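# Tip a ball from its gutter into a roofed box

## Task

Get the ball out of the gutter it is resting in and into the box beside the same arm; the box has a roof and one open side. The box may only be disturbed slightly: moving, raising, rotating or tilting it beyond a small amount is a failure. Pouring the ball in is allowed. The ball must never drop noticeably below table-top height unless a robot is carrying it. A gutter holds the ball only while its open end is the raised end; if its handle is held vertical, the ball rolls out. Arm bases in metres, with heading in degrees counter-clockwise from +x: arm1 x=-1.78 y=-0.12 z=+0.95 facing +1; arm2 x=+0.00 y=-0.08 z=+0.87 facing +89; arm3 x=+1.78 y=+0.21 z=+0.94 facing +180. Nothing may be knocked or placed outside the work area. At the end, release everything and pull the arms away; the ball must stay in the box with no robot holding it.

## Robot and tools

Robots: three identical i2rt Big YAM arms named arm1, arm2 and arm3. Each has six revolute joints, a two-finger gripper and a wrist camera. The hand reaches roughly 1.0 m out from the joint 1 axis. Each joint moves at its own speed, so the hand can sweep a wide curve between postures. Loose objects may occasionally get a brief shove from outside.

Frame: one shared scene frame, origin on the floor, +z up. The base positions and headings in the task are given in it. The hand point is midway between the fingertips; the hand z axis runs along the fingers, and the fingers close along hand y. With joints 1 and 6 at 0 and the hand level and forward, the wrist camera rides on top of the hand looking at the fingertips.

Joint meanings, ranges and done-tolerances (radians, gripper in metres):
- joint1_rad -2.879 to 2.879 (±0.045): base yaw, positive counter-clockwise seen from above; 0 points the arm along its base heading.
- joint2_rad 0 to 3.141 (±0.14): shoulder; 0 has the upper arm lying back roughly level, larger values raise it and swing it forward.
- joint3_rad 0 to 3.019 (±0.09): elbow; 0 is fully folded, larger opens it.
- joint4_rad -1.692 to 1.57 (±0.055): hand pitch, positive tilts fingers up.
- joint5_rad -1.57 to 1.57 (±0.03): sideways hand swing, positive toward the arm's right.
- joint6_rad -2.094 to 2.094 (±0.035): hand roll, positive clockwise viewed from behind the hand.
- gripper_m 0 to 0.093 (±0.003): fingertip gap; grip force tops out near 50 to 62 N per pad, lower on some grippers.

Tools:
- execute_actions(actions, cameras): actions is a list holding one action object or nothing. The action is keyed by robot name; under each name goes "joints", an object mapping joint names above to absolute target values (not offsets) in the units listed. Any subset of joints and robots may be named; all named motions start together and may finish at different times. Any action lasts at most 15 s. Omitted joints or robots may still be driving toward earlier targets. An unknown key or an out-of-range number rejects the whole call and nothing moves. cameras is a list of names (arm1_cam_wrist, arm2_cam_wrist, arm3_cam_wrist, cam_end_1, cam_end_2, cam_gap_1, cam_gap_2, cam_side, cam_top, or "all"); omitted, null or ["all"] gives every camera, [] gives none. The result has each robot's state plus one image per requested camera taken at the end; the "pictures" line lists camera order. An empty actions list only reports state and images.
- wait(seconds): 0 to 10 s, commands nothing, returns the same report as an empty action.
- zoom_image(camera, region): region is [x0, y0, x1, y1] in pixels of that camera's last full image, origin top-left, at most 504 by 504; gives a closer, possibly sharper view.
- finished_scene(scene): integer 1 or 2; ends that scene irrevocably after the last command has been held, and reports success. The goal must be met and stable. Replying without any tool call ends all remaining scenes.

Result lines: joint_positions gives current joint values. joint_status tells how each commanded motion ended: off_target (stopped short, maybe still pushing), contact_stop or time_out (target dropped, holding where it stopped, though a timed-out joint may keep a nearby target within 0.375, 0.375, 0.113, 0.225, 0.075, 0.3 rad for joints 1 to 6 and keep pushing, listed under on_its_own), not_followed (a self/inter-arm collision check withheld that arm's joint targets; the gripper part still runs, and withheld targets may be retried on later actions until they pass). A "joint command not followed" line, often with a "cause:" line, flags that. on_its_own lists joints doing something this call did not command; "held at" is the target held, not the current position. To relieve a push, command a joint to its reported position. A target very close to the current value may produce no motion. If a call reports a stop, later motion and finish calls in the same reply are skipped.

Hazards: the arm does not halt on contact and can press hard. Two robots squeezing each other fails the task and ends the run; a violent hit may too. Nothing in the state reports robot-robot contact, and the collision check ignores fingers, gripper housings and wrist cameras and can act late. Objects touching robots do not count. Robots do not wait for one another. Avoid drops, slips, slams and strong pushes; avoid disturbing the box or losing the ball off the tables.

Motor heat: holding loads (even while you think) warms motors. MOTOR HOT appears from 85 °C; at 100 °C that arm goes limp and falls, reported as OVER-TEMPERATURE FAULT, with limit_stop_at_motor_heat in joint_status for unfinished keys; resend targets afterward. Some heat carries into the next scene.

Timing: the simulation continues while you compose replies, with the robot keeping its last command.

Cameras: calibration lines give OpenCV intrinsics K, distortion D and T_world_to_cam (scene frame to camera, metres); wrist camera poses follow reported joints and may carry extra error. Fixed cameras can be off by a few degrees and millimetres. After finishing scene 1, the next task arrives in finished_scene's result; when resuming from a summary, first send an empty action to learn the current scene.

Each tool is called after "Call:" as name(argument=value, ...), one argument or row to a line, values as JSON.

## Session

Call:
execute_actions(
  actions=[],
)

Scene clock: 0.00 s.
arm1.joint_positions: joint1_rad=-0.520 joint2_rad=+0.516 joint3_rad=+1.574 joint4_rad=-1.309 joint5_rad=-0.138 joint6_rad=+0.287 gripper_m=+0.094
arm1.joint_status: not commanded
arm1.hand: x=-1.6318 y=-0.1687 z=+1.5948 quat_wxyz=(-0.612, -0.261, -0.747, +0.014) (m; scene frame)
arm2.joint_positions: joint1_rad=+0.514 joint2_rad=+0.480 joint3_rad=+1.378 joint4_rad=-1.486 joint5_rad=-0.235 joint6_rad=-0.435 gripper_m=+0.094
arm2.joint_status: not commanded
arm2.hand: x=-0.1154 y=+0.0399 z=+1.4008 quat_wxyz=(-0.247, +0.851, -0.218, -0.409) (m; scene frame)
arm3.joint_positions: joint1_rad=-0.229 joint2_rad=+0.505 joint3_rad=+1.430 joint4_rad=-1.214 joint5_rad=-0.019 joint6_rad=-0.477 gripper_m=+0.094
arm3.joint_status: not commanded
arm3.hand: x=+1.5940 y=+0.2558 z=+1.5427 quat_wxyz=(-0.201, +0.796, +0.102, -0.562) (m; scene frame)
pictures: arm1_cam_wrist, arm2_cam_wrist, arm3_cam_wrist, cam_end_1, cam_end_2, cam_gap_1, cam_gap_2, cam_side, cam_top
camera_calibration (this result's frames):
arm1_cam_wrist: T_world_to_cam=[[-0.411488, -0.86056, -0.300189, -0.339242], [-0.620384, 0.50575, -0.59945, 0.0360566], [0.667684, -0.0604345, -0.741988, 2.38432], [0, 0, 0, 1]] pos_world=[-1.7092, -0.166079, 1.68891]
arm2_cam_wrist: T_world_to_cam=[[0.569163, 0.782914, 0.251196, -0.315908], [0.809756, -0.480729, -0.336445, 0.59193], [-0.142651, 0.394899, -0.907582, 1.36391], [0, 0, 0, 1]] pos_world=[-0.104953, -0.00672214, 1.51637]
arm3_cam_wrist: T_world_to_cam=[[0.0754937, 0.89672, 0.436113, -1.02159], [0.832984, 0.1837, -0.521912, -0.56896], [-0.548123, 0.402676, -0.733085, 2.02436], [0, 0, 0, 1]] pos_world=[1.66065, 0.205438, 1.63261]
Images, in order (width x height): arm1_cam_wrist 616x616, arm2_cam_wrist 616x616, arm3_cam_wrist 616x616, cam_end_1 504x504, cam_end_2 504x504, cam_gap_1 504x504, cam_gap_2 504x504, cam_side 504x504, cam_top 504x504.

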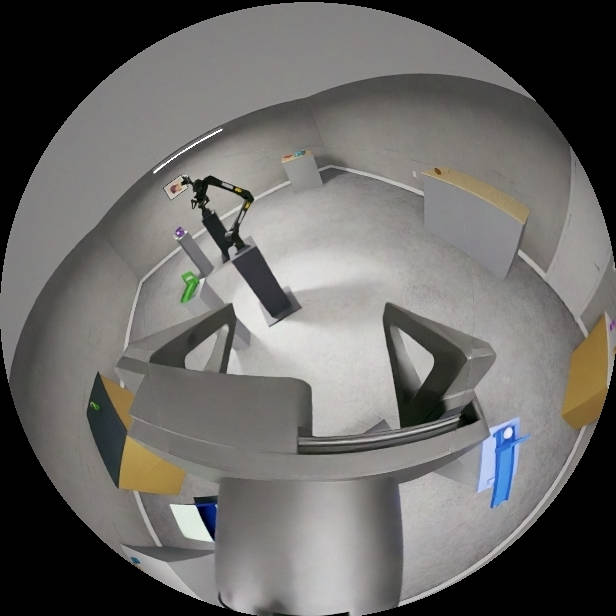

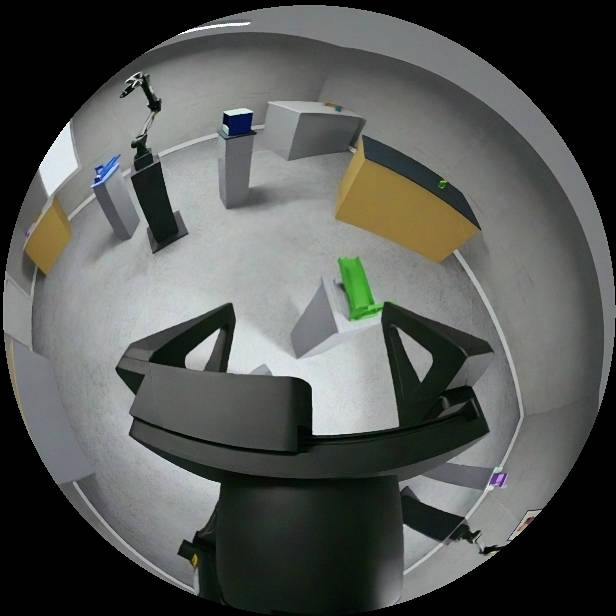

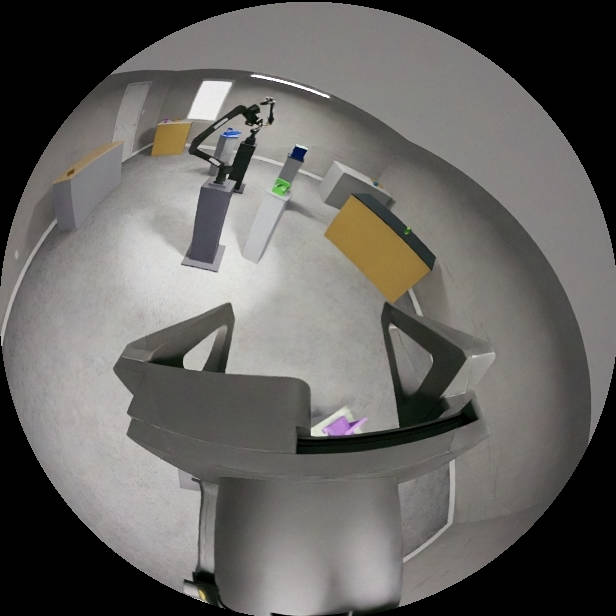

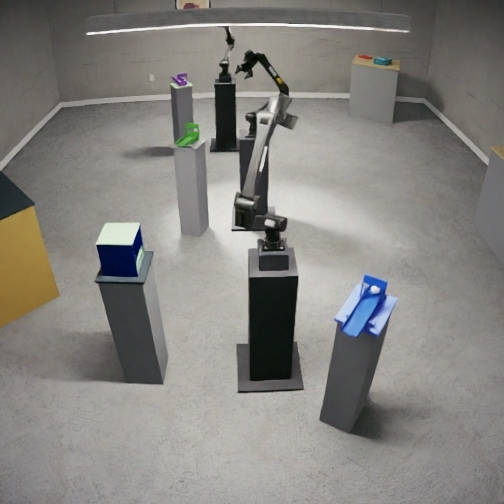

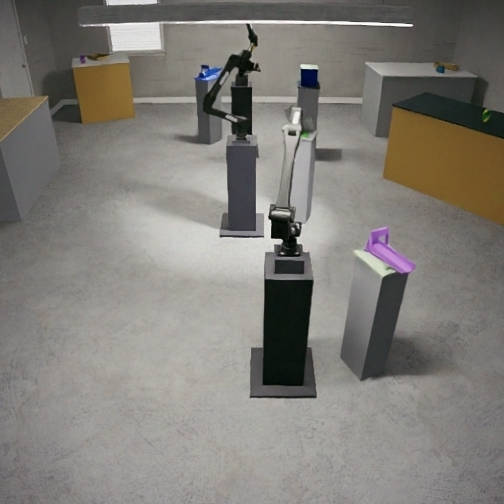

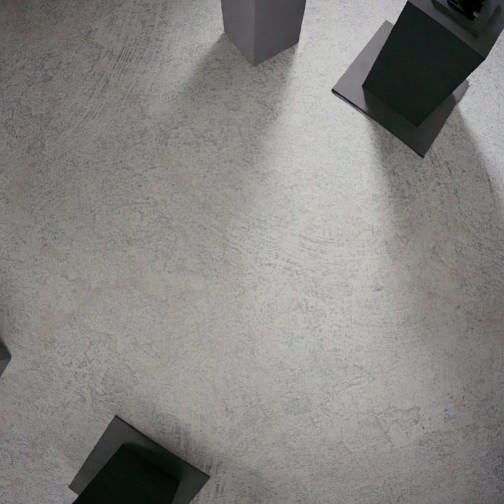

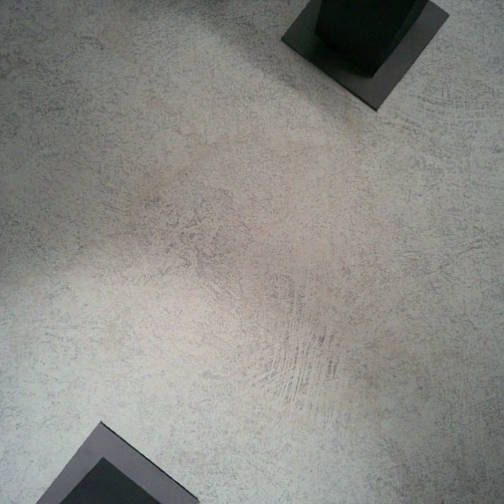

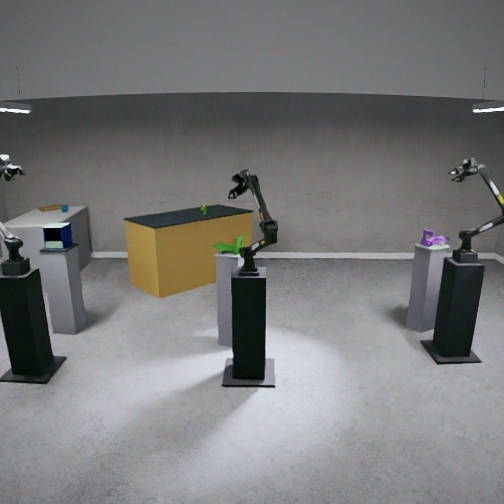

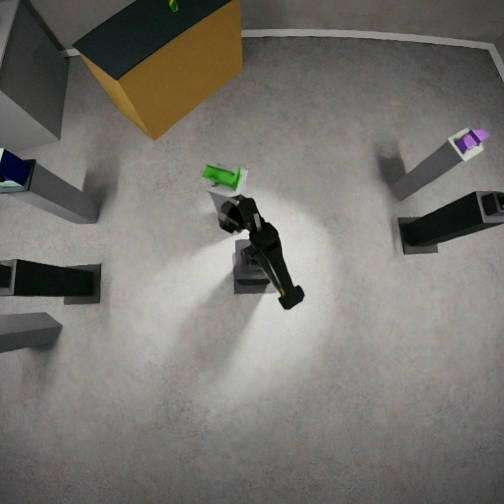

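Call:
zoom_image(
  camera="cam_end_1",
  region=[310, 250, 430, 370],
)

Call:
zoom_image(
  camera="cam_end_1",
  region=[70, 200, 190, 320],
)

Call:
zoom_image(
  camera="cam_side",
  region=[0, 180, 140, 300],
)

Call:
zoom_image(
  camera="cam_top",
  region=[0, 130, 120, 250],
)

Region (310, 250, 430, 370) of cam_end_1's 504x504 image, scaled by 4.200, with more detail than that image has.

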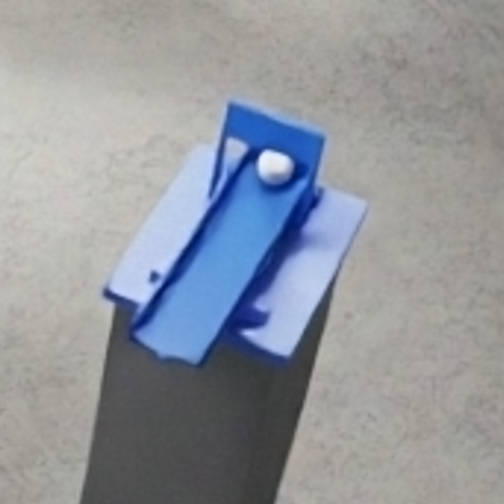

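Region (70, 200, 190, 320) of cam_end_1's 504x504 image, scaled by 4.200, with more detail than that image has.

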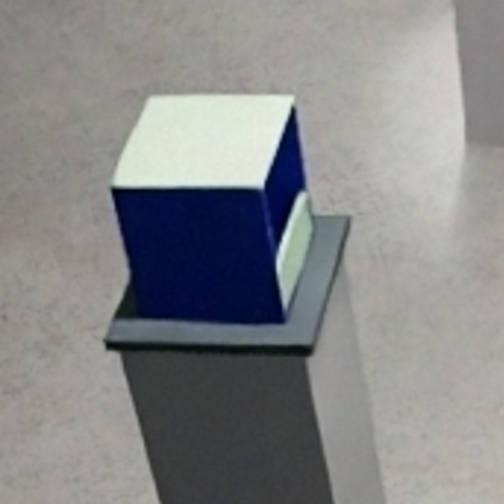

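Region (0, 180, 140, 300) of cam_side's 504x504 image, scaled by 3.600, with more detail than that image has; it fills the top 432 rows of this view, and the rest is white.

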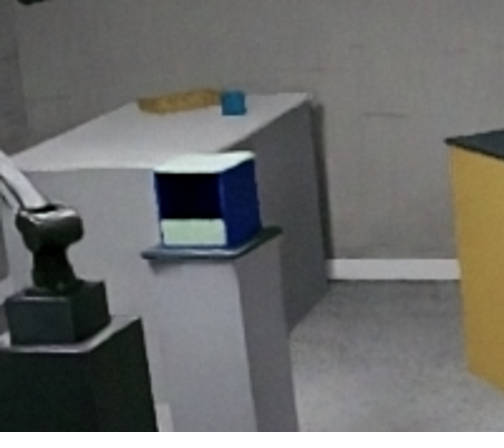

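Region (0, 130, 120, 250) of cam_top's 504x504 image, scaled by 4.200, with more detail than that image has.

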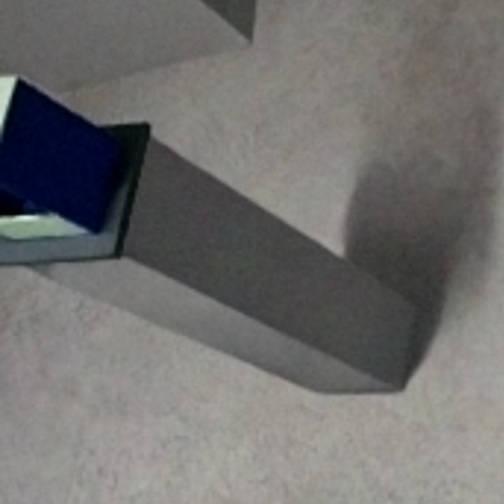

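Call:
execute_actions(
  actions=[
    {"arm1":{"joints":{"joint1_rad":-2.21,"joint2_rad":1.6,"joint3_rad":1.8,"joint4_rad":-1.66,"joint5_rad":0.19,"joint6_rad":0.0}}},
  ],
  cameras=["arm1_cam_wrist","cam_end_1"],
)

Scene clock: 101.23 s.
arm1.joint_positions: joint1_rad=-2.218 joint2_rad=+1.627 joint3_rad=+1.776 joint4_rad=-1.650 joint5_rad=+0.192 joint6_rad=+0.016 gripper_m=+0.094
arm1.joint_status: all done
arm1.hand: x=-2.1007 y=-0.5093 z=+1.2718 quat_wxyz=(+0.068, -0.891, -0.442, +0.080) (m; scene frame)
arm2.joint_positions: joint1_rad=+0.514 joint2_rad=+0.480 joint3_rad=+1.378 joint4_rad=-1.486 joint5_rad=-0.235 joint6_rad=-0.435 gripper_m=+0.094
arm2.joint_status: not commanded
arm2.hand: x=-0.1154 y=+0.0399 z=+1.4008 quat_wxyz=(-0.247, +0.851, -0.218, -0.409) (m; scene frame)
arm3.joint_positions: joint1_rad=-0.229 joint2_rad=+0.505 joint3_rad=+1.430 joint4_rad=-1.214 joint5_rad=-0.019 joint6_rad=-0.477 gripper_m=+0.094
arm3.joint_status: not commanded
arm3.hand: x=+1.5940 y=+0.2558 z=+1.5427 quat_wxyz=(-0.201, +0.796, +0.102, -0.562) (m; scene frame)
pictures: arm1_cam_wrist, cam_end_1
camera_calibration (this result's frames):
arm1_cam_wrist: T_world_to_cam=[[-0.773289, 0.603264, 0.195182, -1.5667], [0.607038, 0.615491, 0.50267, 0.956458], [0.18311, 0.507192, -0.842156, 1.83565], [0, 0, 0, 1]] pos_world=[-2.12824, -0.574586, 1.37092]
Images, in order (width x height): arm1_cam_wrist 616x616, cam_end_1 504x504.

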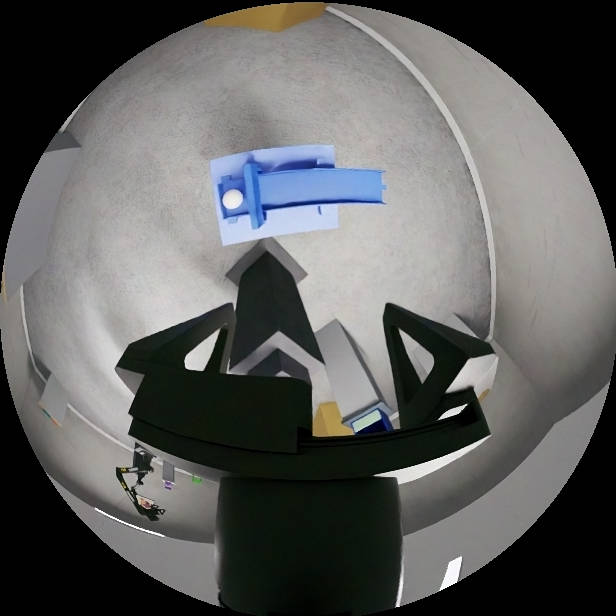

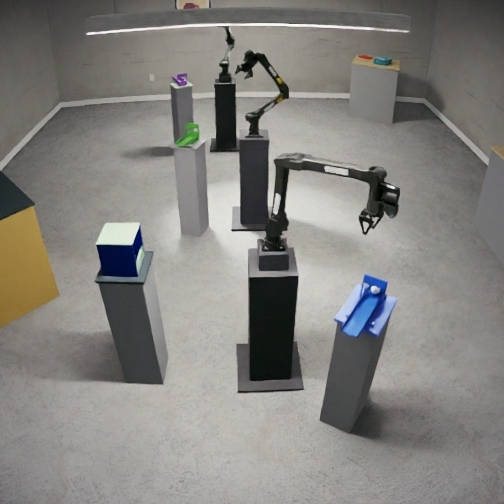

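Call:
zoom_image(
  camera="arm1_cam_wrist",
  region=[200, 130, 400, 260],
)

Region (200, 130, 400, 260) of arm1_cam_wrist's 616x616 image, scaled by 2.520, with more detail than that image has; it fills the top 328 rows of this view, and the rest is white.

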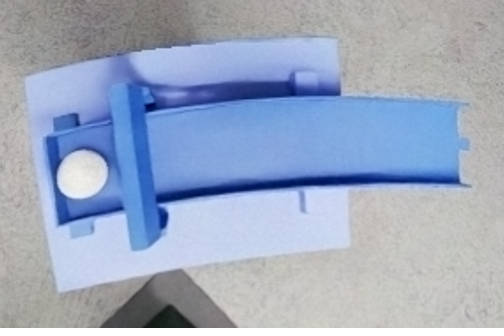

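Call:
execute_actions(
  actions=[
    {"arm1":{"joints":{"joint1_rad":-2.162,"joint2_rad":1.87,"joint3_rad":1.695,"joint4_rad":-1.385,"joint5_rad":0.2,"joint6_rad":-0.022}}},
  ],
  cameras=["arm1_cam_wrist","cam_end_1"],
)

Call:
zoom_image(
  camera="arm1_cam_wrist",
  region=[160, 120, 460, 330],
)

Scene clock: 160.50 s.
arm1.joint_positions: joint1_rad=-2.157 joint2_rad=+1.892 joint3_rad=+1.675 joint4_rad=-1.394 joint5_rad=+0.199 joint6_rad=-0.006 gripper_m=+0.094
arm1.joint_status: all done
arm1.hand: x=-2.1132 y=-0.5823 z=+1.0971 quat_wxyz=(+0.096, -0.870, -0.483, +0.035) (m; scene frame)
arm2.joint_positions: joint1_rad=+0.514 joint2_rad=+0.480 joint3_rad=+1.378 joint4_rad=-1.486 joint5_rad=-0.235 joint6_rad=-0.435 gripper_m=+0.094
arm2.joint_status: not commanded
arm2.hand: x=-0.1154 y=+0.0399 z=+1.4008 quat_wxyz=(-0.247, +0.851, -0.218, -0.409) (m; scene frame)
arm3.joint_positions: joint1_rad=-0.229 joint2_rad=+0.505 joint3_rad=+1.430 joint4_rad=-1.214 joint5_rad=-0.019 joint6_rad=-0.477 gripper_m=+0.094
arm3.joint_status: not commanded
arm3.hand: x=+1.5940 y=+0.2558 z=+1.5427 quat_wxyz=(-0.201, +0.796, +0.102, -0.562) (m; scene frame)
pictures: arm1_cam_wrist, cam_end_1
camera_calibration (this result's frames):
arm1_cam_wrist: T_world_to_cam=[[-0.830387, 0.517976, 0.205325, -1.67976], [0.525962, 0.607063, 0.595684, 0.818436], [0.183905, 0.602641, -0.776533, 1.7131], [0, 0, 0, 1]] pos_world=[-2.14037, -0.659153, 1.18765]
Images, in order (width x height): arm1_cam_wrist 616x616, cam_end_1 504x504.

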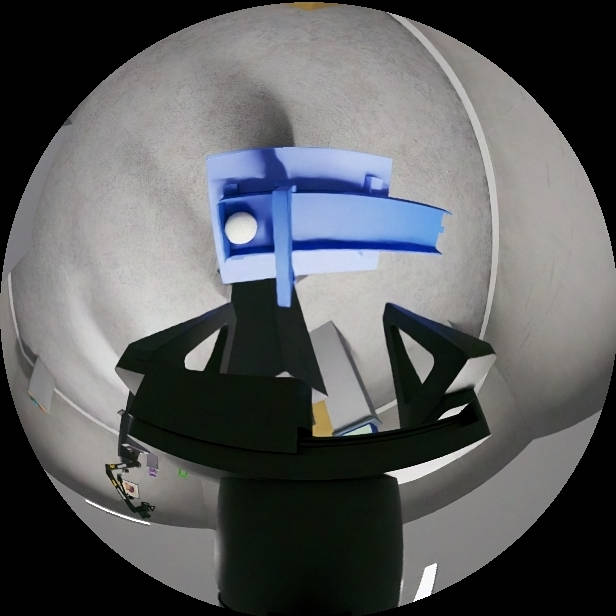

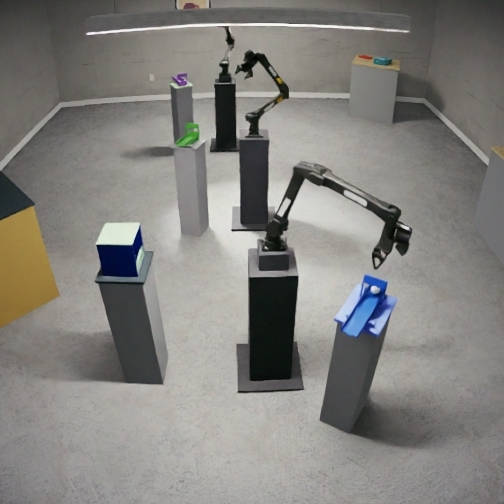

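Region (160, 120, 460, 330) of arm1_cam_wrist's 616x616 image, scaled by 1.680, with more detail than that image has; it fills the top 353 rows of this view, and the rest is white.

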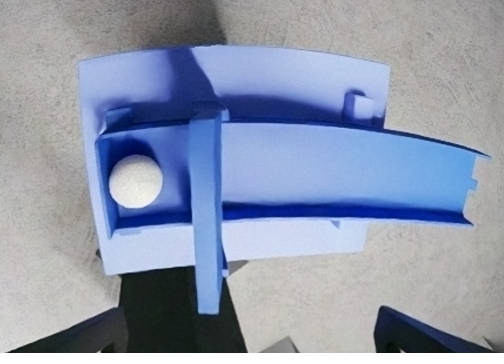

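Call:
execute_actions(
  actions=[
    {"arm1":{"joints":{"joint1_rad":-2.168,"joint2_rad":1.93,"joint3_rad":1.60,"joint4_rad":-1.205,"joint5_rad":0.226,"joint6_rad":-0.036}}},
  ],
  cameras=["arm1_cam_wrist","cam_end_1"],
)

Call:
zoom_image(
  camera="cam_end_1",
  region=[310, 210, 450, 350],
)

Scene clock: 211.53 s.
arm1.joint_positions: joint1_rad=-2.161 joint2_rad=+1.910 joint3_rad=+1.598 joint4_rad=-1.216 joint5_rad=+0.224 joint6_rad=-0.020 gripper_m=+0.094
arm1.joint_status: all done
arm1.hand: x=-2.1274 y=-0.5931 z=+1.0595 quat_wxyz=(+0.088, -0.868, -0.483, +0.076) (m; scene frame)
arm2.joint_positions: joint1_rad=+0.514 joint2_rad=+0.480 joint3_rad=+1.378 joint4_rad=-1.486 joint5_rad=-0.235 joint6_rad=-0.435 gripper_m=+0.094
arm2.joint_status: not commanded
arm2.hand: x=-0.1154 y=+0.0399 z=+1.4008 quat_wxyz=(-0.247, +0.851, -0.218, -0.409) (m; scene frame)
arm3.joint_positions: joint1_rad=-0.229 joint2_rad=+0.505 joint3_rad=+1.430 joint4_rad=-1.214 joint5_rad=-0.019 joint6_rad=-0.477 gripper_m=+0.094
arm3.joint_status: not commanded
arm3.hand: x=+1.5940 y=+0.2558 z=+1.5427 quat_wxyz=(-0.201, +0.796, +0.102, -0.562) (m; scene frame)
pictures: arm1_cam_wrist, cam_end_1
camera_calibration (this result's frames):
arm1_cam_wrist: T_world_to_cam=[[-0.821969, 0.521115, 0.229798, -1.68443], [0.55512, 0.642863, 0.527795, 1.01012], [0.127313, 0.561397, -0.817695, 1.59177], [0, 0, 0, 1]] pos_world=[-2.14794, -0.6652, 1.15552]
Images, in order (width x height): arm1_cam_wrist 616x616, cam_end_1 504x504.

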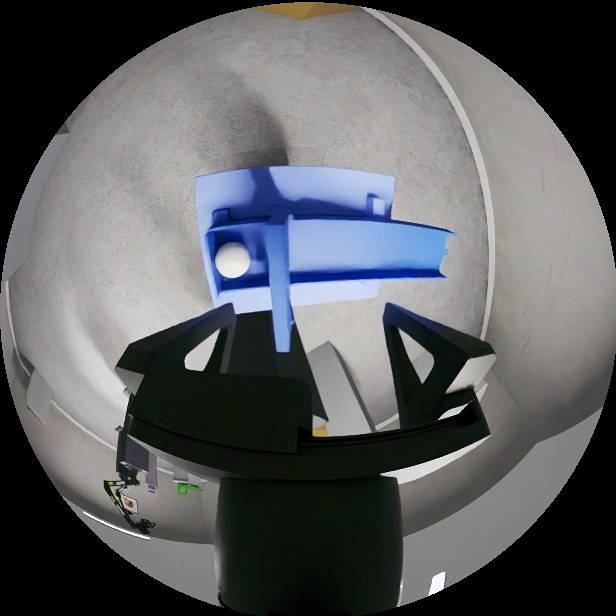

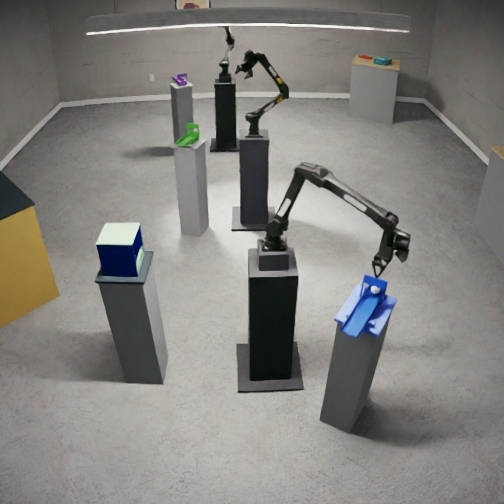

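Region (310, 210, 450, 350) of cam_end_1's 504x504 image, scaled by 3.600, with more detail than that image has.

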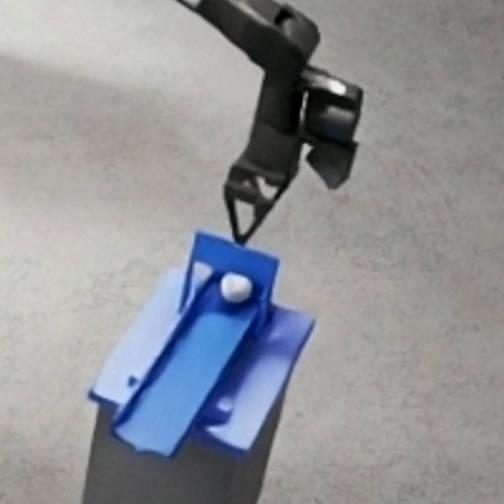

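Call:
execute_actions(
  actions=[
    {"arm1":{"joints":{"joint2_rad":2.0,"joint3_rad":1.517,"joint4_rad":-1.075}}},
  ],
  cameras=["arm1_cam_wrist","cam_end_1"],
)

Call:
zoom_image(
  camera="cam_end_1",
  region=[310, 210, 450, 350],
)

Scene clock: 229.37 s.
arm1.joint_positions: joint1_rad=-2.161 joint2_rad=+1.995 joint3_rad=+1.508 joint4_rad=-1.086 joint5_rad=+0.224 joint6_rad=-0.020 gripper_m=+0.094
arm1.joint_status: all done
arm1.hand: x=-2.1234 y=-0.5862 z=+0.9806 quat_wxyz=(+0.098, -0.867, -0.485, +0.057) (m; scene frame)
arm2.joint_positions: joint1_rad=+0.514 joint2_rad=+0.480 joint3_rad=+1.378 joint4_rad=-1.486 joint5_rad=-0.235 joint6_rad=-0.435 gripper_m=+0.094
arm2.joint_status: not commanded
arm2.hand: x=-0.1154 y=+0.0399 z=+1.4008 quat_wxyz=(-0.247, +0.851, -0.218, -0.409) (m; scene frame)
arm3.joint_positions: joint1_rad=-0.229 joint2_rad=+0.505 joint3_rad=+1.430 joint4_rad=-1.214 joint5_rad=-0.019 joint6_rad=-0.477 gripper_m=+0.094
arm3.joint_status: not commanded
arm3.hand: x=+1.5940 y=+0.2558 z=+1.5427 quat_wxyz=(-0.201, +0.796, +0.102, -0.562) (m; scene frame)
pictures: arm1_cam_wrist, cam_end_1
camera_calibration (this result's frames):
arm1_cam_wrist: T_world_to_cam=[[-0.827456, 0.512377, 0.229754, -1.68329], [0.542214, 0.622657, 0.564182, 0.970196], [0.146016, 0.591412, -0.793039, 1.55601], [0, 0, 0, 1]] pos_world=[-2.14611, -0.661861, 1.07335]
Images, in order (width x height): arm1_cam_wrist 616x616, cam_end_1 504x504.

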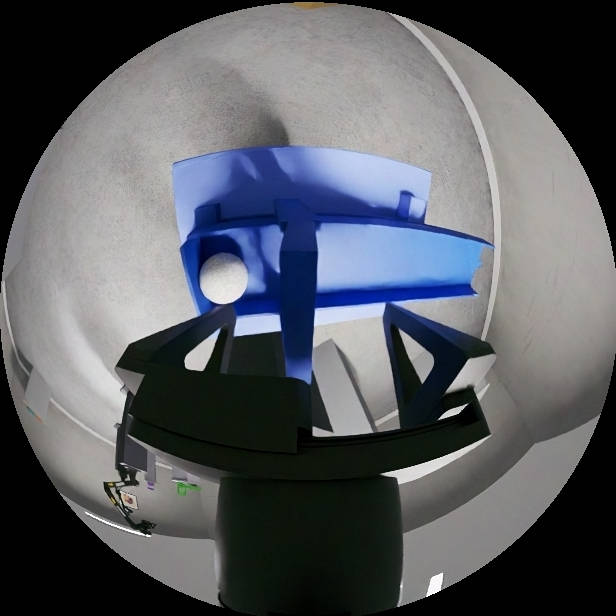

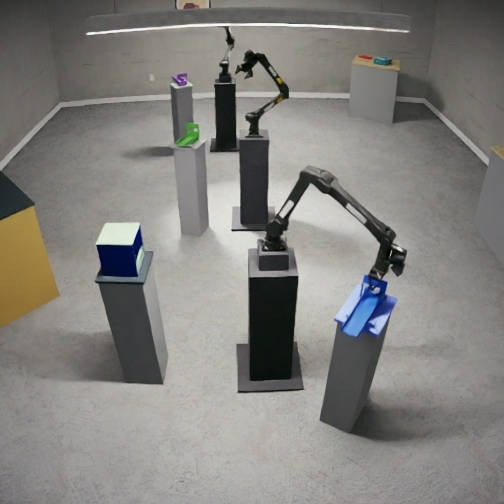

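Region (310, 210, 450, 350) of cam_end_1's 504x504 image, scaled by 3.600, with more detail than that image has.

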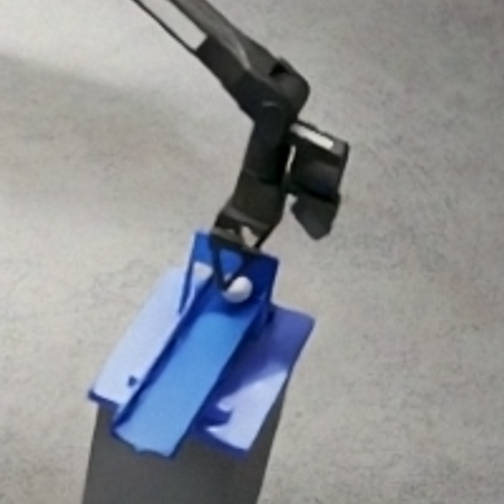

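Call:
execute_actions(
  actions=[
    {"arm1":{"joints":{"gripper_m":0.0}}},
  ],
  cameras=["arm1_cam_wrist","cam_end_1"],
)

Call:
zoom_image(
  camera="cam_end_1",
  region=[310, 210, 450, 350],
)

Scene clock: 236.87 s.
arm1.joint_positions: joint1_rad=-2.162 joint2_rad=+1.995 joint3_rad=+1.508 joint4_rad=-1.083 joint5_rad=+0.222 joint6_rad=-0.024 gripper_m=+0.011
arm1.joint_status: gripper_m off_target (ended at +0.011, target +0.000)
arm1.hand: x=-2.1239 y=-0.5865 z=+0.9805 quat_wxyz=(+0.097, -0.866, -0.486, +0.057) (m; scene frame)
arm2.joint_positions: joint1_rad=+0.514 joint2_rad=+0.480 joint3_rad=+1.378 joint4_rad=-1.486 joint5_rad=-0.235 joint6_rad=-0.435 gripper_m=+0.094
arm2.joint_status: not commanded
arm2.hand: x=-0.1154 y=+0.0399 z=+1.4008 quat_wxyz=(-0.247, +0.851, -0.218, -0.409) (m; scene frame)
arm3.joint_positions: joint1_rad=-0.229 joint2_rad=+0.505 joint3_rad=+1.430 joint4_rad=-1.214 joint5_rad=-0.019 joint6_rad=-0.477 gripper_m=+0.094
arm3.joint_status: not commanded
arm3.hand: x=+1.5940 y=+0.2558 z=+1.5427 quat_wxyz=(-0.201, +0.796, +0.102, -0.562) (m; scene frame)
pictures: arm1_cam_wrist, cam_end_1
camera_calibration (this result's frames):
arm1_cam_wrist: T_world_to_cam=[[-0.829045, 0.510778, 0.227574, -1.68573], [0.539953, 0.625436, 0.563276, 0.968408], [0.145376, 0.589861, -0.794311, 1.55516], [0, 0, 0, 1]] pos_world=[-2.14652, -0.661973, 1.07343]
Images, in order (width x height): arm1_cam_wrist 616x616, cam_end_1 504x504.

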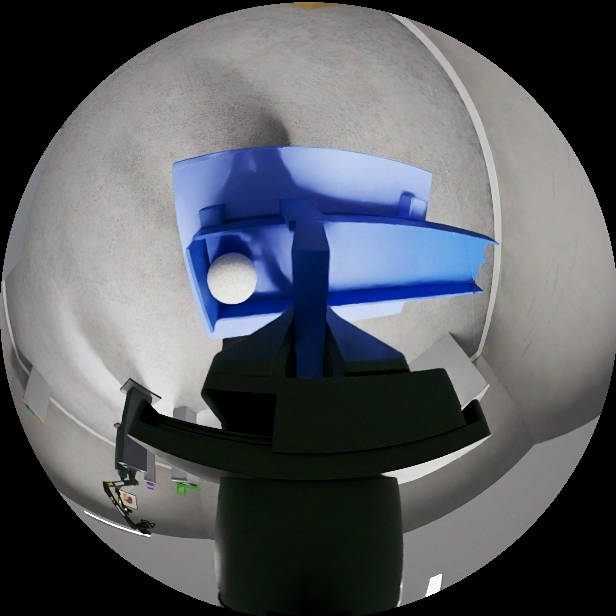

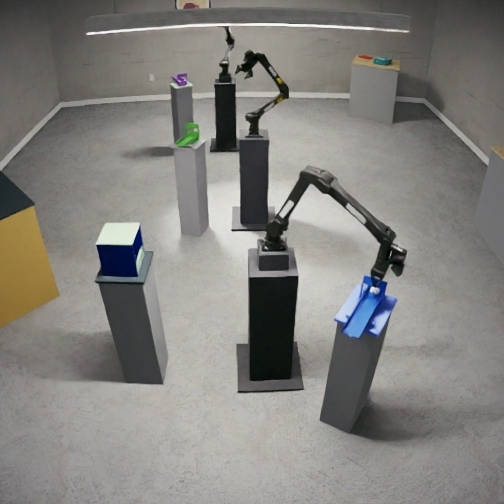

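Region (310, 210, 450, 350) of cam_end_1's 504x504 image, scaled by 3.600, with more detail than that image has.

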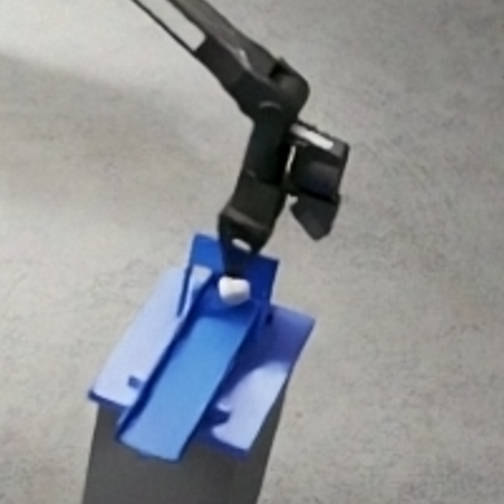

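Call:
execute_actions(
  actions=[
    {"arm1":{"joints":{"joint2_rad":1.86,"joint4_rad":-1.2}}},
  ],
  cameras=["arm1_cam_wrist","cam_end_1"],
)

Scene clock: 251.43 s.
arm1.joint_positions: joint1_rad=-2.162 joint2_rad=+1.880 joint3_rad=+1.502 joint4_rad=-1.191 joint5_rad=+0.221 joint6_rad=-0.024 gripper_m=+0.011
arm1.joint_status: all done
arm1.hand: x=-2.1124 y=-0.5690 z=+1.0405 quat_wxyz=(+0.096, -0.867, -0.486, +0.057) (m; scene frame)
arm2.joint_positions: joint1_rad=+0.514 joint2_rad=+0.480 joint3_rad=+1.378 joint4_rad=-1.486 joint5_rad=-0.235 joint6_rad=-0.435 gripper_m=+0.094
arm2.joint_status: not commanded
arm2.hand: x=-0.1154 y=+0.0399 z=+1.4008 quat_wxyz=(-0.247, +0.851, -0.218, -0.409) (m; scene frame)
arm3.joint_positions: joint1_rad=-0.229 joint2_rad=+0.505 joint3_rad=+1.430 joint4_rad=-1.214 joint5_rad=-0.019 joint6_rad=-0.477 gripper_m=+0.094
arm3.joint_status: not commanded
arm3.hand: x=+1.5940 y=+0.2558 z=+1.5427 quat_wxyz=(-0.201, +0.796, +0.102, -0.562) (m; scene frame)
pictures: arm1_cam_wrist, cam_end_1
camera_calibration (this result's frames):
arm1_cam_wrist: T_world_to_cam=[[-0.829074, 0.510893, 0.227209, -1.69839], [0.539885, 0.625736, 0.563008, 0.917673], [0.145464, 0.589443, -0.794605, 1.59111], [0, 0, 0, 1]] pos_world=[-2.13498, -0.644396, 1.13354]
Images, in order (width x height): arm1_cam_wrist 616x616, cam_end_1 504x504.

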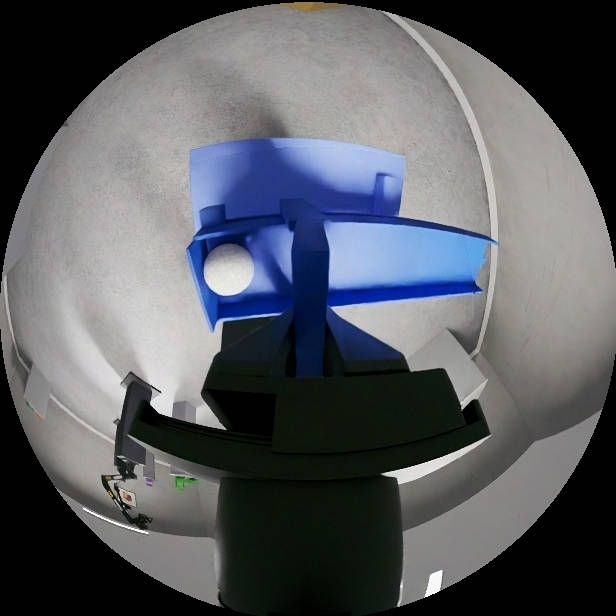

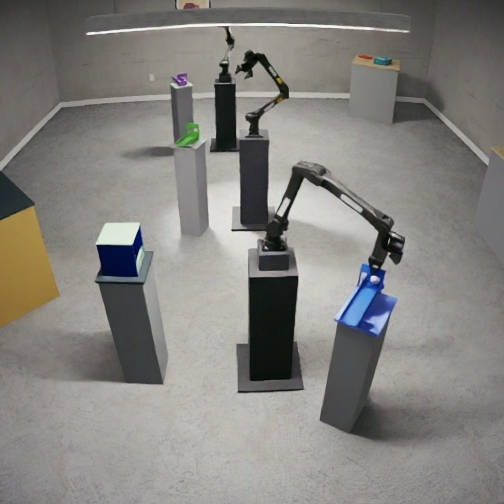

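Call:
execute_actions(
  actions=[
    {"arm1":{"joints":{"joint2_rad":1.68,"joint4_rad":-1.30,"joint5_rad":0.40}}},
  ],
  cameras=["arm1_cam_wrist","cam_end_1"],
)

Scene clock: 313.60 s.
arm1.joint_positions: joint1_rad=-2.162 joint2_rad=+1.678 joint3_rad=+1.497 joint4_rad=-1.293 joint5_rad=+0.394 joint6_rad=-0.024 gripper_m=+0.011
arm1.joint_status: all done
arm1.hand: x=-2.1198 y=-0.5285 z=+1.1522 quat_wxyz=(+0.149, -0.859, -0.470, +0.139) (m; scene frame)
arm2.joint_positions: joint1_rad=+0.514 joint2_rad=+0.480 joint3_rad=+1.378 joint4_rad=-1.486 joint5_rad=-0.235 joint6_rad=-0.435 gripper_m=+0.094
arm2.joint_status: not commanded
arm2.hand: x=-0.1154 y=+0.0399 z=+1.4008 quat_wxyz=(-0.247, +0.851, -0.218, -0.409) (m; scene frame)
arm3.joint_positions: joint1_rad=-0.229 joint2_rad=+0.505 joint3_rad=+1.430 joint4_rad=-1.214 joint5_rad=-0.019 joint6_rad=-0.477 gripper_m=+0.094
arm3.joint_status: not commanded
arm3.hand: x=+1.5940 y=+0.2558 z=+1.5427 quat_wxyz=(-0.201, +0.796, +0.102, -0.562) (m; scene frame)
pictures: arm1_cam_wrist, cam_end_1
camera_calibration (this result's frames):
arm1_cam_wrist: T_world_to_cam=[[-0.76281, 0.515276, 0.390656, -1.7961], [0.646596, 0.613313, 0.453608, 1.17915], [-0.00586143, 0.598613, -0.801017, 1.34855], [0, 0, 0, 1]] pos_world=[-2.12461, -0.604968, 1.247]
Images, in order (width x height): arm1_cam_wrist 616x616, cam_end_1 504x504.

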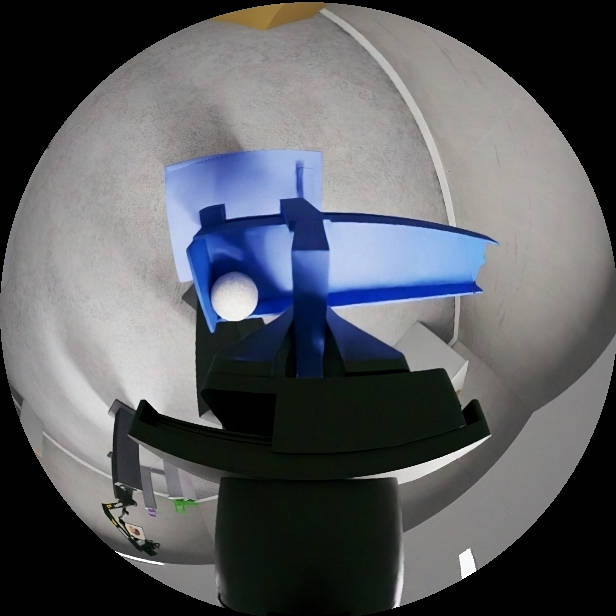

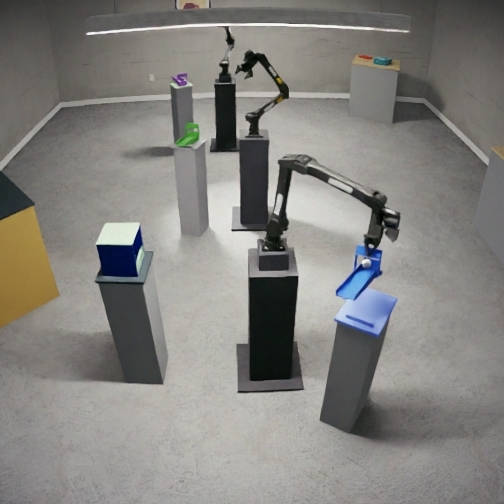

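Call:
execute_actions(
  actions=[
    {"arm1":{"joints":{"joint2_rad":1.2,"joint4_rad":-1.55}}},
  ],
  cameras=["arm1_cam_wrist","cam_end_1"],
)

Scene clock: 327.20 s.
arm1.joint_positions: joint1_rad=-2.162 joint2_rad=+1.202 joint3_rad=+1.491 joint4_rad=-1.550 joint5_rad=+0.395 joint6_rad=-0.025 gripper_m=+0.011
arm1.joint_status: all done
arm1.hand: x=-2.0415 y=-0.4075 z=+1.3466 quat_wxyz=(+0.099, -0.859, -0.447, +0.229) (m; scene frame)
arm2.joint_positions: joint1_rad=+0.514 joint2_rad=+0.480 joint3_rad=+1.378 joint4_rad=-1.486 joint5_rad=-0.235 joint6_rad=-0.435 gripper_m=+0.094
arm2.joint_status: not commanded
arm2.hand: x=-0.1154 y=+0.0399 z=+1.4008 quat_wxyz=(-0.247, +0.851, -0.218, -0.409) (m; scene frame)
arm3.joint_positions: joint1_rad=-0.229 joint2_rad=+0.505 joint3_rad=+1.430 joint4_rad=-1.214 joint5_rad=-0.019 joint6_rad=-0.477 gripper_m=+0.094
arm3.joint_status: not commanded
arm3.hand: x=+1.5940 y=+0.2558 z=+1.5427 quat_wxyz=(-0.201, +0.796, +0.102, -0.562) (m; scene frame)
pictures: arm1_cam_wrist, cam_end_1
camera_calibration (this result's frames):
arm1_cam_wrist: T_world_to_cam=[[-0.718524, 0.583419, 0.37861, -1.74029], [0.687616, 0.677639, 0.260748, 1.33577], [-0.104435, 0.447692, -0.888068, 1.28678], [0, 0, 0, 1]] pos_world=[-2.03455, -0.465936, 1.45334]
Images, in order (width x height): arm1_cam_wrist 616x616, cam_end_1 504x504.

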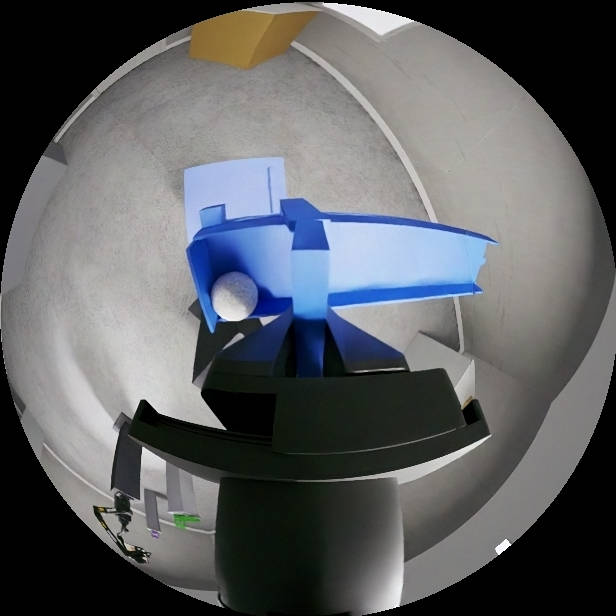

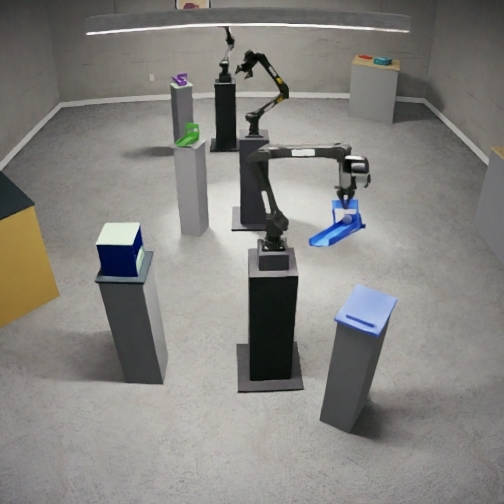

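Call:
execute_actions(
  actions=[
    {"arm1":{"joints":{"joint1_rad":1.6}}},
  ],
  cameras=["arm1_cam_wrist","cam_end_1"],
)

Scene clock: 339.37 s.
arm1.joint_positions: joint1_rad=+1.604 joint2_rad=+1.204 joint3_rad=+1.491 joint4_rad=-1.550 joint5_rad=+0.392 joint6_rad=-0.025 gripper_m=+0.012
arm1.joint_status: all done
arm1.hand: x=-1.7315 y=+0.2704 z=+1.3390 quat_wxyz=(-0.238, +0.692, -0.681, +0.025) (m; scene frame)
arm2.joint_positions: joint1_rad=+0.514 joint2_rad=+0.480 joint3_rad=+1.378 joint4_rad=-1.486 joint5_rad=-0.235 joint6_rad=-0.435 gripper_m=+0.094
arm2.joint_status: not commanded
arm2.hand: x=-0.1154 y=+0.0399 z=+1.4008 quat_wxyz=(-0.247, +0.851, -0.218, -0.409) (m; scene frame)
arm3.joint_positions: joint1_rad=-0.229 joint2_rad=+0.505 joint3_rad=+1.430 joint4_rad=-1.214 joint5_rad=-0.019 joint6_rad=-0.477 gripper_m=+0.094
arm3.joint_status: not commanded
arm3.hand: x=+1.5940 y=+0.2558 z=+1.5427 quat_wxyz=(-0.201, +0.796, +0.102, -0.562) (m; scene frame)
pictures: arm1_cam_wrist, cam_end_1
camera_calibration (this result's frames):
arm1_cam_wrist: T_world_to_cam=[[0.92912, -0.0453046, 0.366993, 1.12828], [-0.156846, -0.947048, 0.280177, -0.383596], [0.334867, -0.317879, -0.887027, 1.97512], [0, 0, 0, 1]] pos_world=[-1.76987, 0.315682, 1.44539]
Images, in order (width x height): arm1_cam_wrist 616x616, cam_end_1 504x504.

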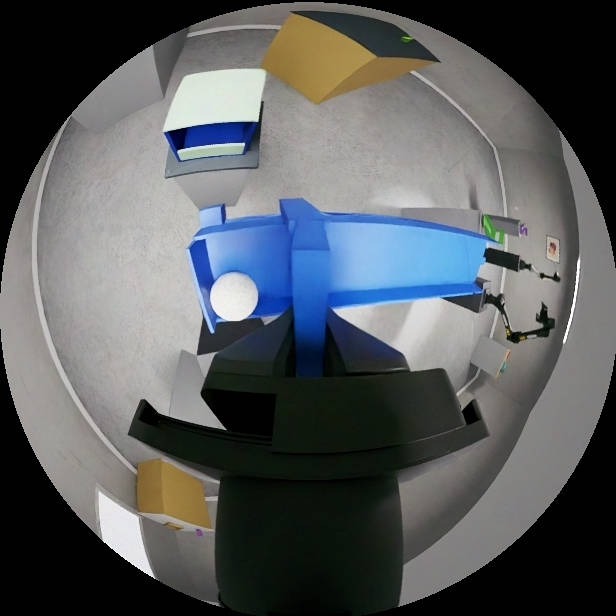

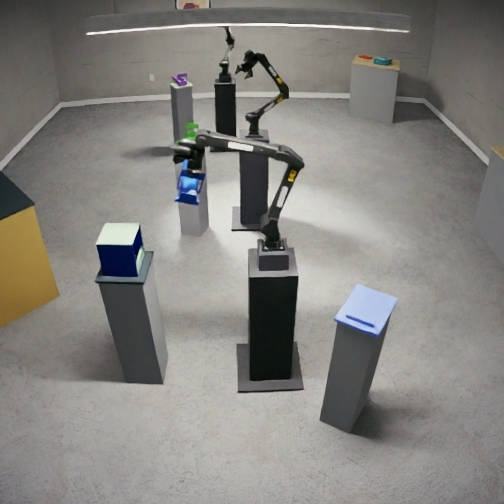

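Ball retained. Now view the box from the wrist.

Call:
zoom_image(
  camera="arm1_cam_wrist",
  region=[150, 55, 290, 195],
)

Region (150, 55, 290, 195) of arm1_cam_wrist's 616x616 image, scaled by 3.600, with more detail than that image has.

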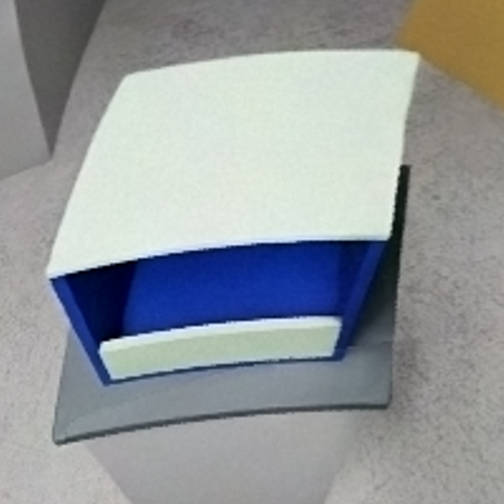

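Call:
execute_actions(
  actions=[
    {"arm1":{"joints":{"joint6_rad":-1.57}}},
  ],
  cameras=["arm1_cam_wrist","cam_end_1"],
)

Scene clock: 403.93 s.
arm1.joint_positions: joint1_rad=+1.604 joint2_rad=+1.204 joint3_rad=+1.491 joint4_rad=-1.550 joint5_rad=+0.393 joint6_rad=-1.555 gripper_m=+0.012
arm1.joint_status: all done
arm1.hand: x=-1.7312 y=+0.2704 z=+1.3391 quat_wxyz=(-0.154, +0.971, -0.012, +0.184) (m; scene frame)
arm2.joint_positions: joint1_rad=+0.514 joint2_rad=+0.480 joint3_rad=+1.378 joint4_rad=-1.486 joint5_rad=-0.235 joint6_rad=-0.435 gripper_m=+0.094
arm2.joint_status: not commanded
arm2.hand: x=-0.1154 y=+0.0399 z=+1.4008 quat_wxyz=(-0.247, +0.851, -0.218, -0.409) (m; scene frame)
arm3.joint_positions: joint1_rad=-0.229 joint2_rad=+0.505 joint3_rad=+1.430 joint4_rad=-1.214 joint5_rad=-0.019 joint6_rad=-0.477 gripper_m=+0.094
arm3.joint_status: not commanded
arm3.hand: x=+1.5940 y=+0.2558 z=+1.5427 quat_wxyz=(-0.201, +0.796, +0.102, -0.562) (m; scene frame)
pictures: arm1_cam_wrist, cam_end_1
camera_calibration (this result's frames):
arm1_cam_wrist: T_world_to_cam=[[-0.0321267, 0.950664, 0.308554, -0.727162], [0.546541, -0.24176, 0.801776, -0.0550295], [0.836816, 0.194396, -0.51181, 2.20316], [0, 0, 0, 1]] pos_world=[-1.83692, 0.249698, 1.39609]
Images, in order (width x height): arm1_cam_wrist 616x616, cam_end_1 504x504.

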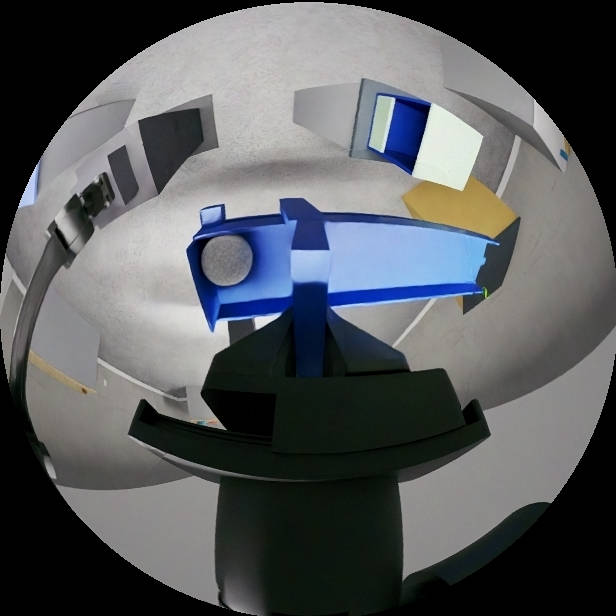

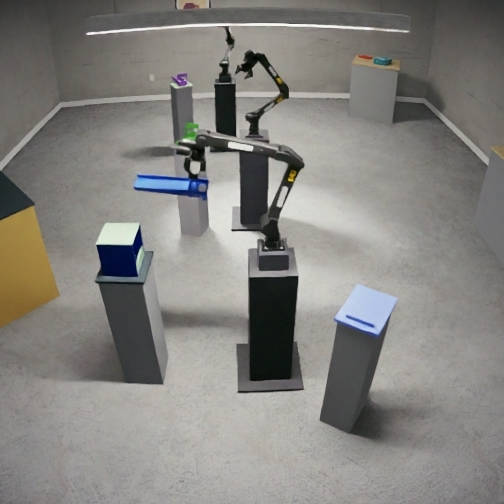

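Call:
zoom_image(
  camera="arm1_cam_wrist",
  region=[340, 65, 500, 205],
)

Region (340, 65, 500, 205) of arm1_cam_wrist's 616x616 image, scaled by 3.150, with more detail than that image has; it fills the top 441 rows of this view, and the rest is white.

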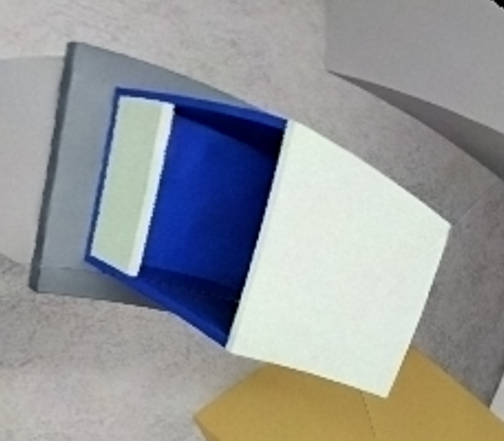

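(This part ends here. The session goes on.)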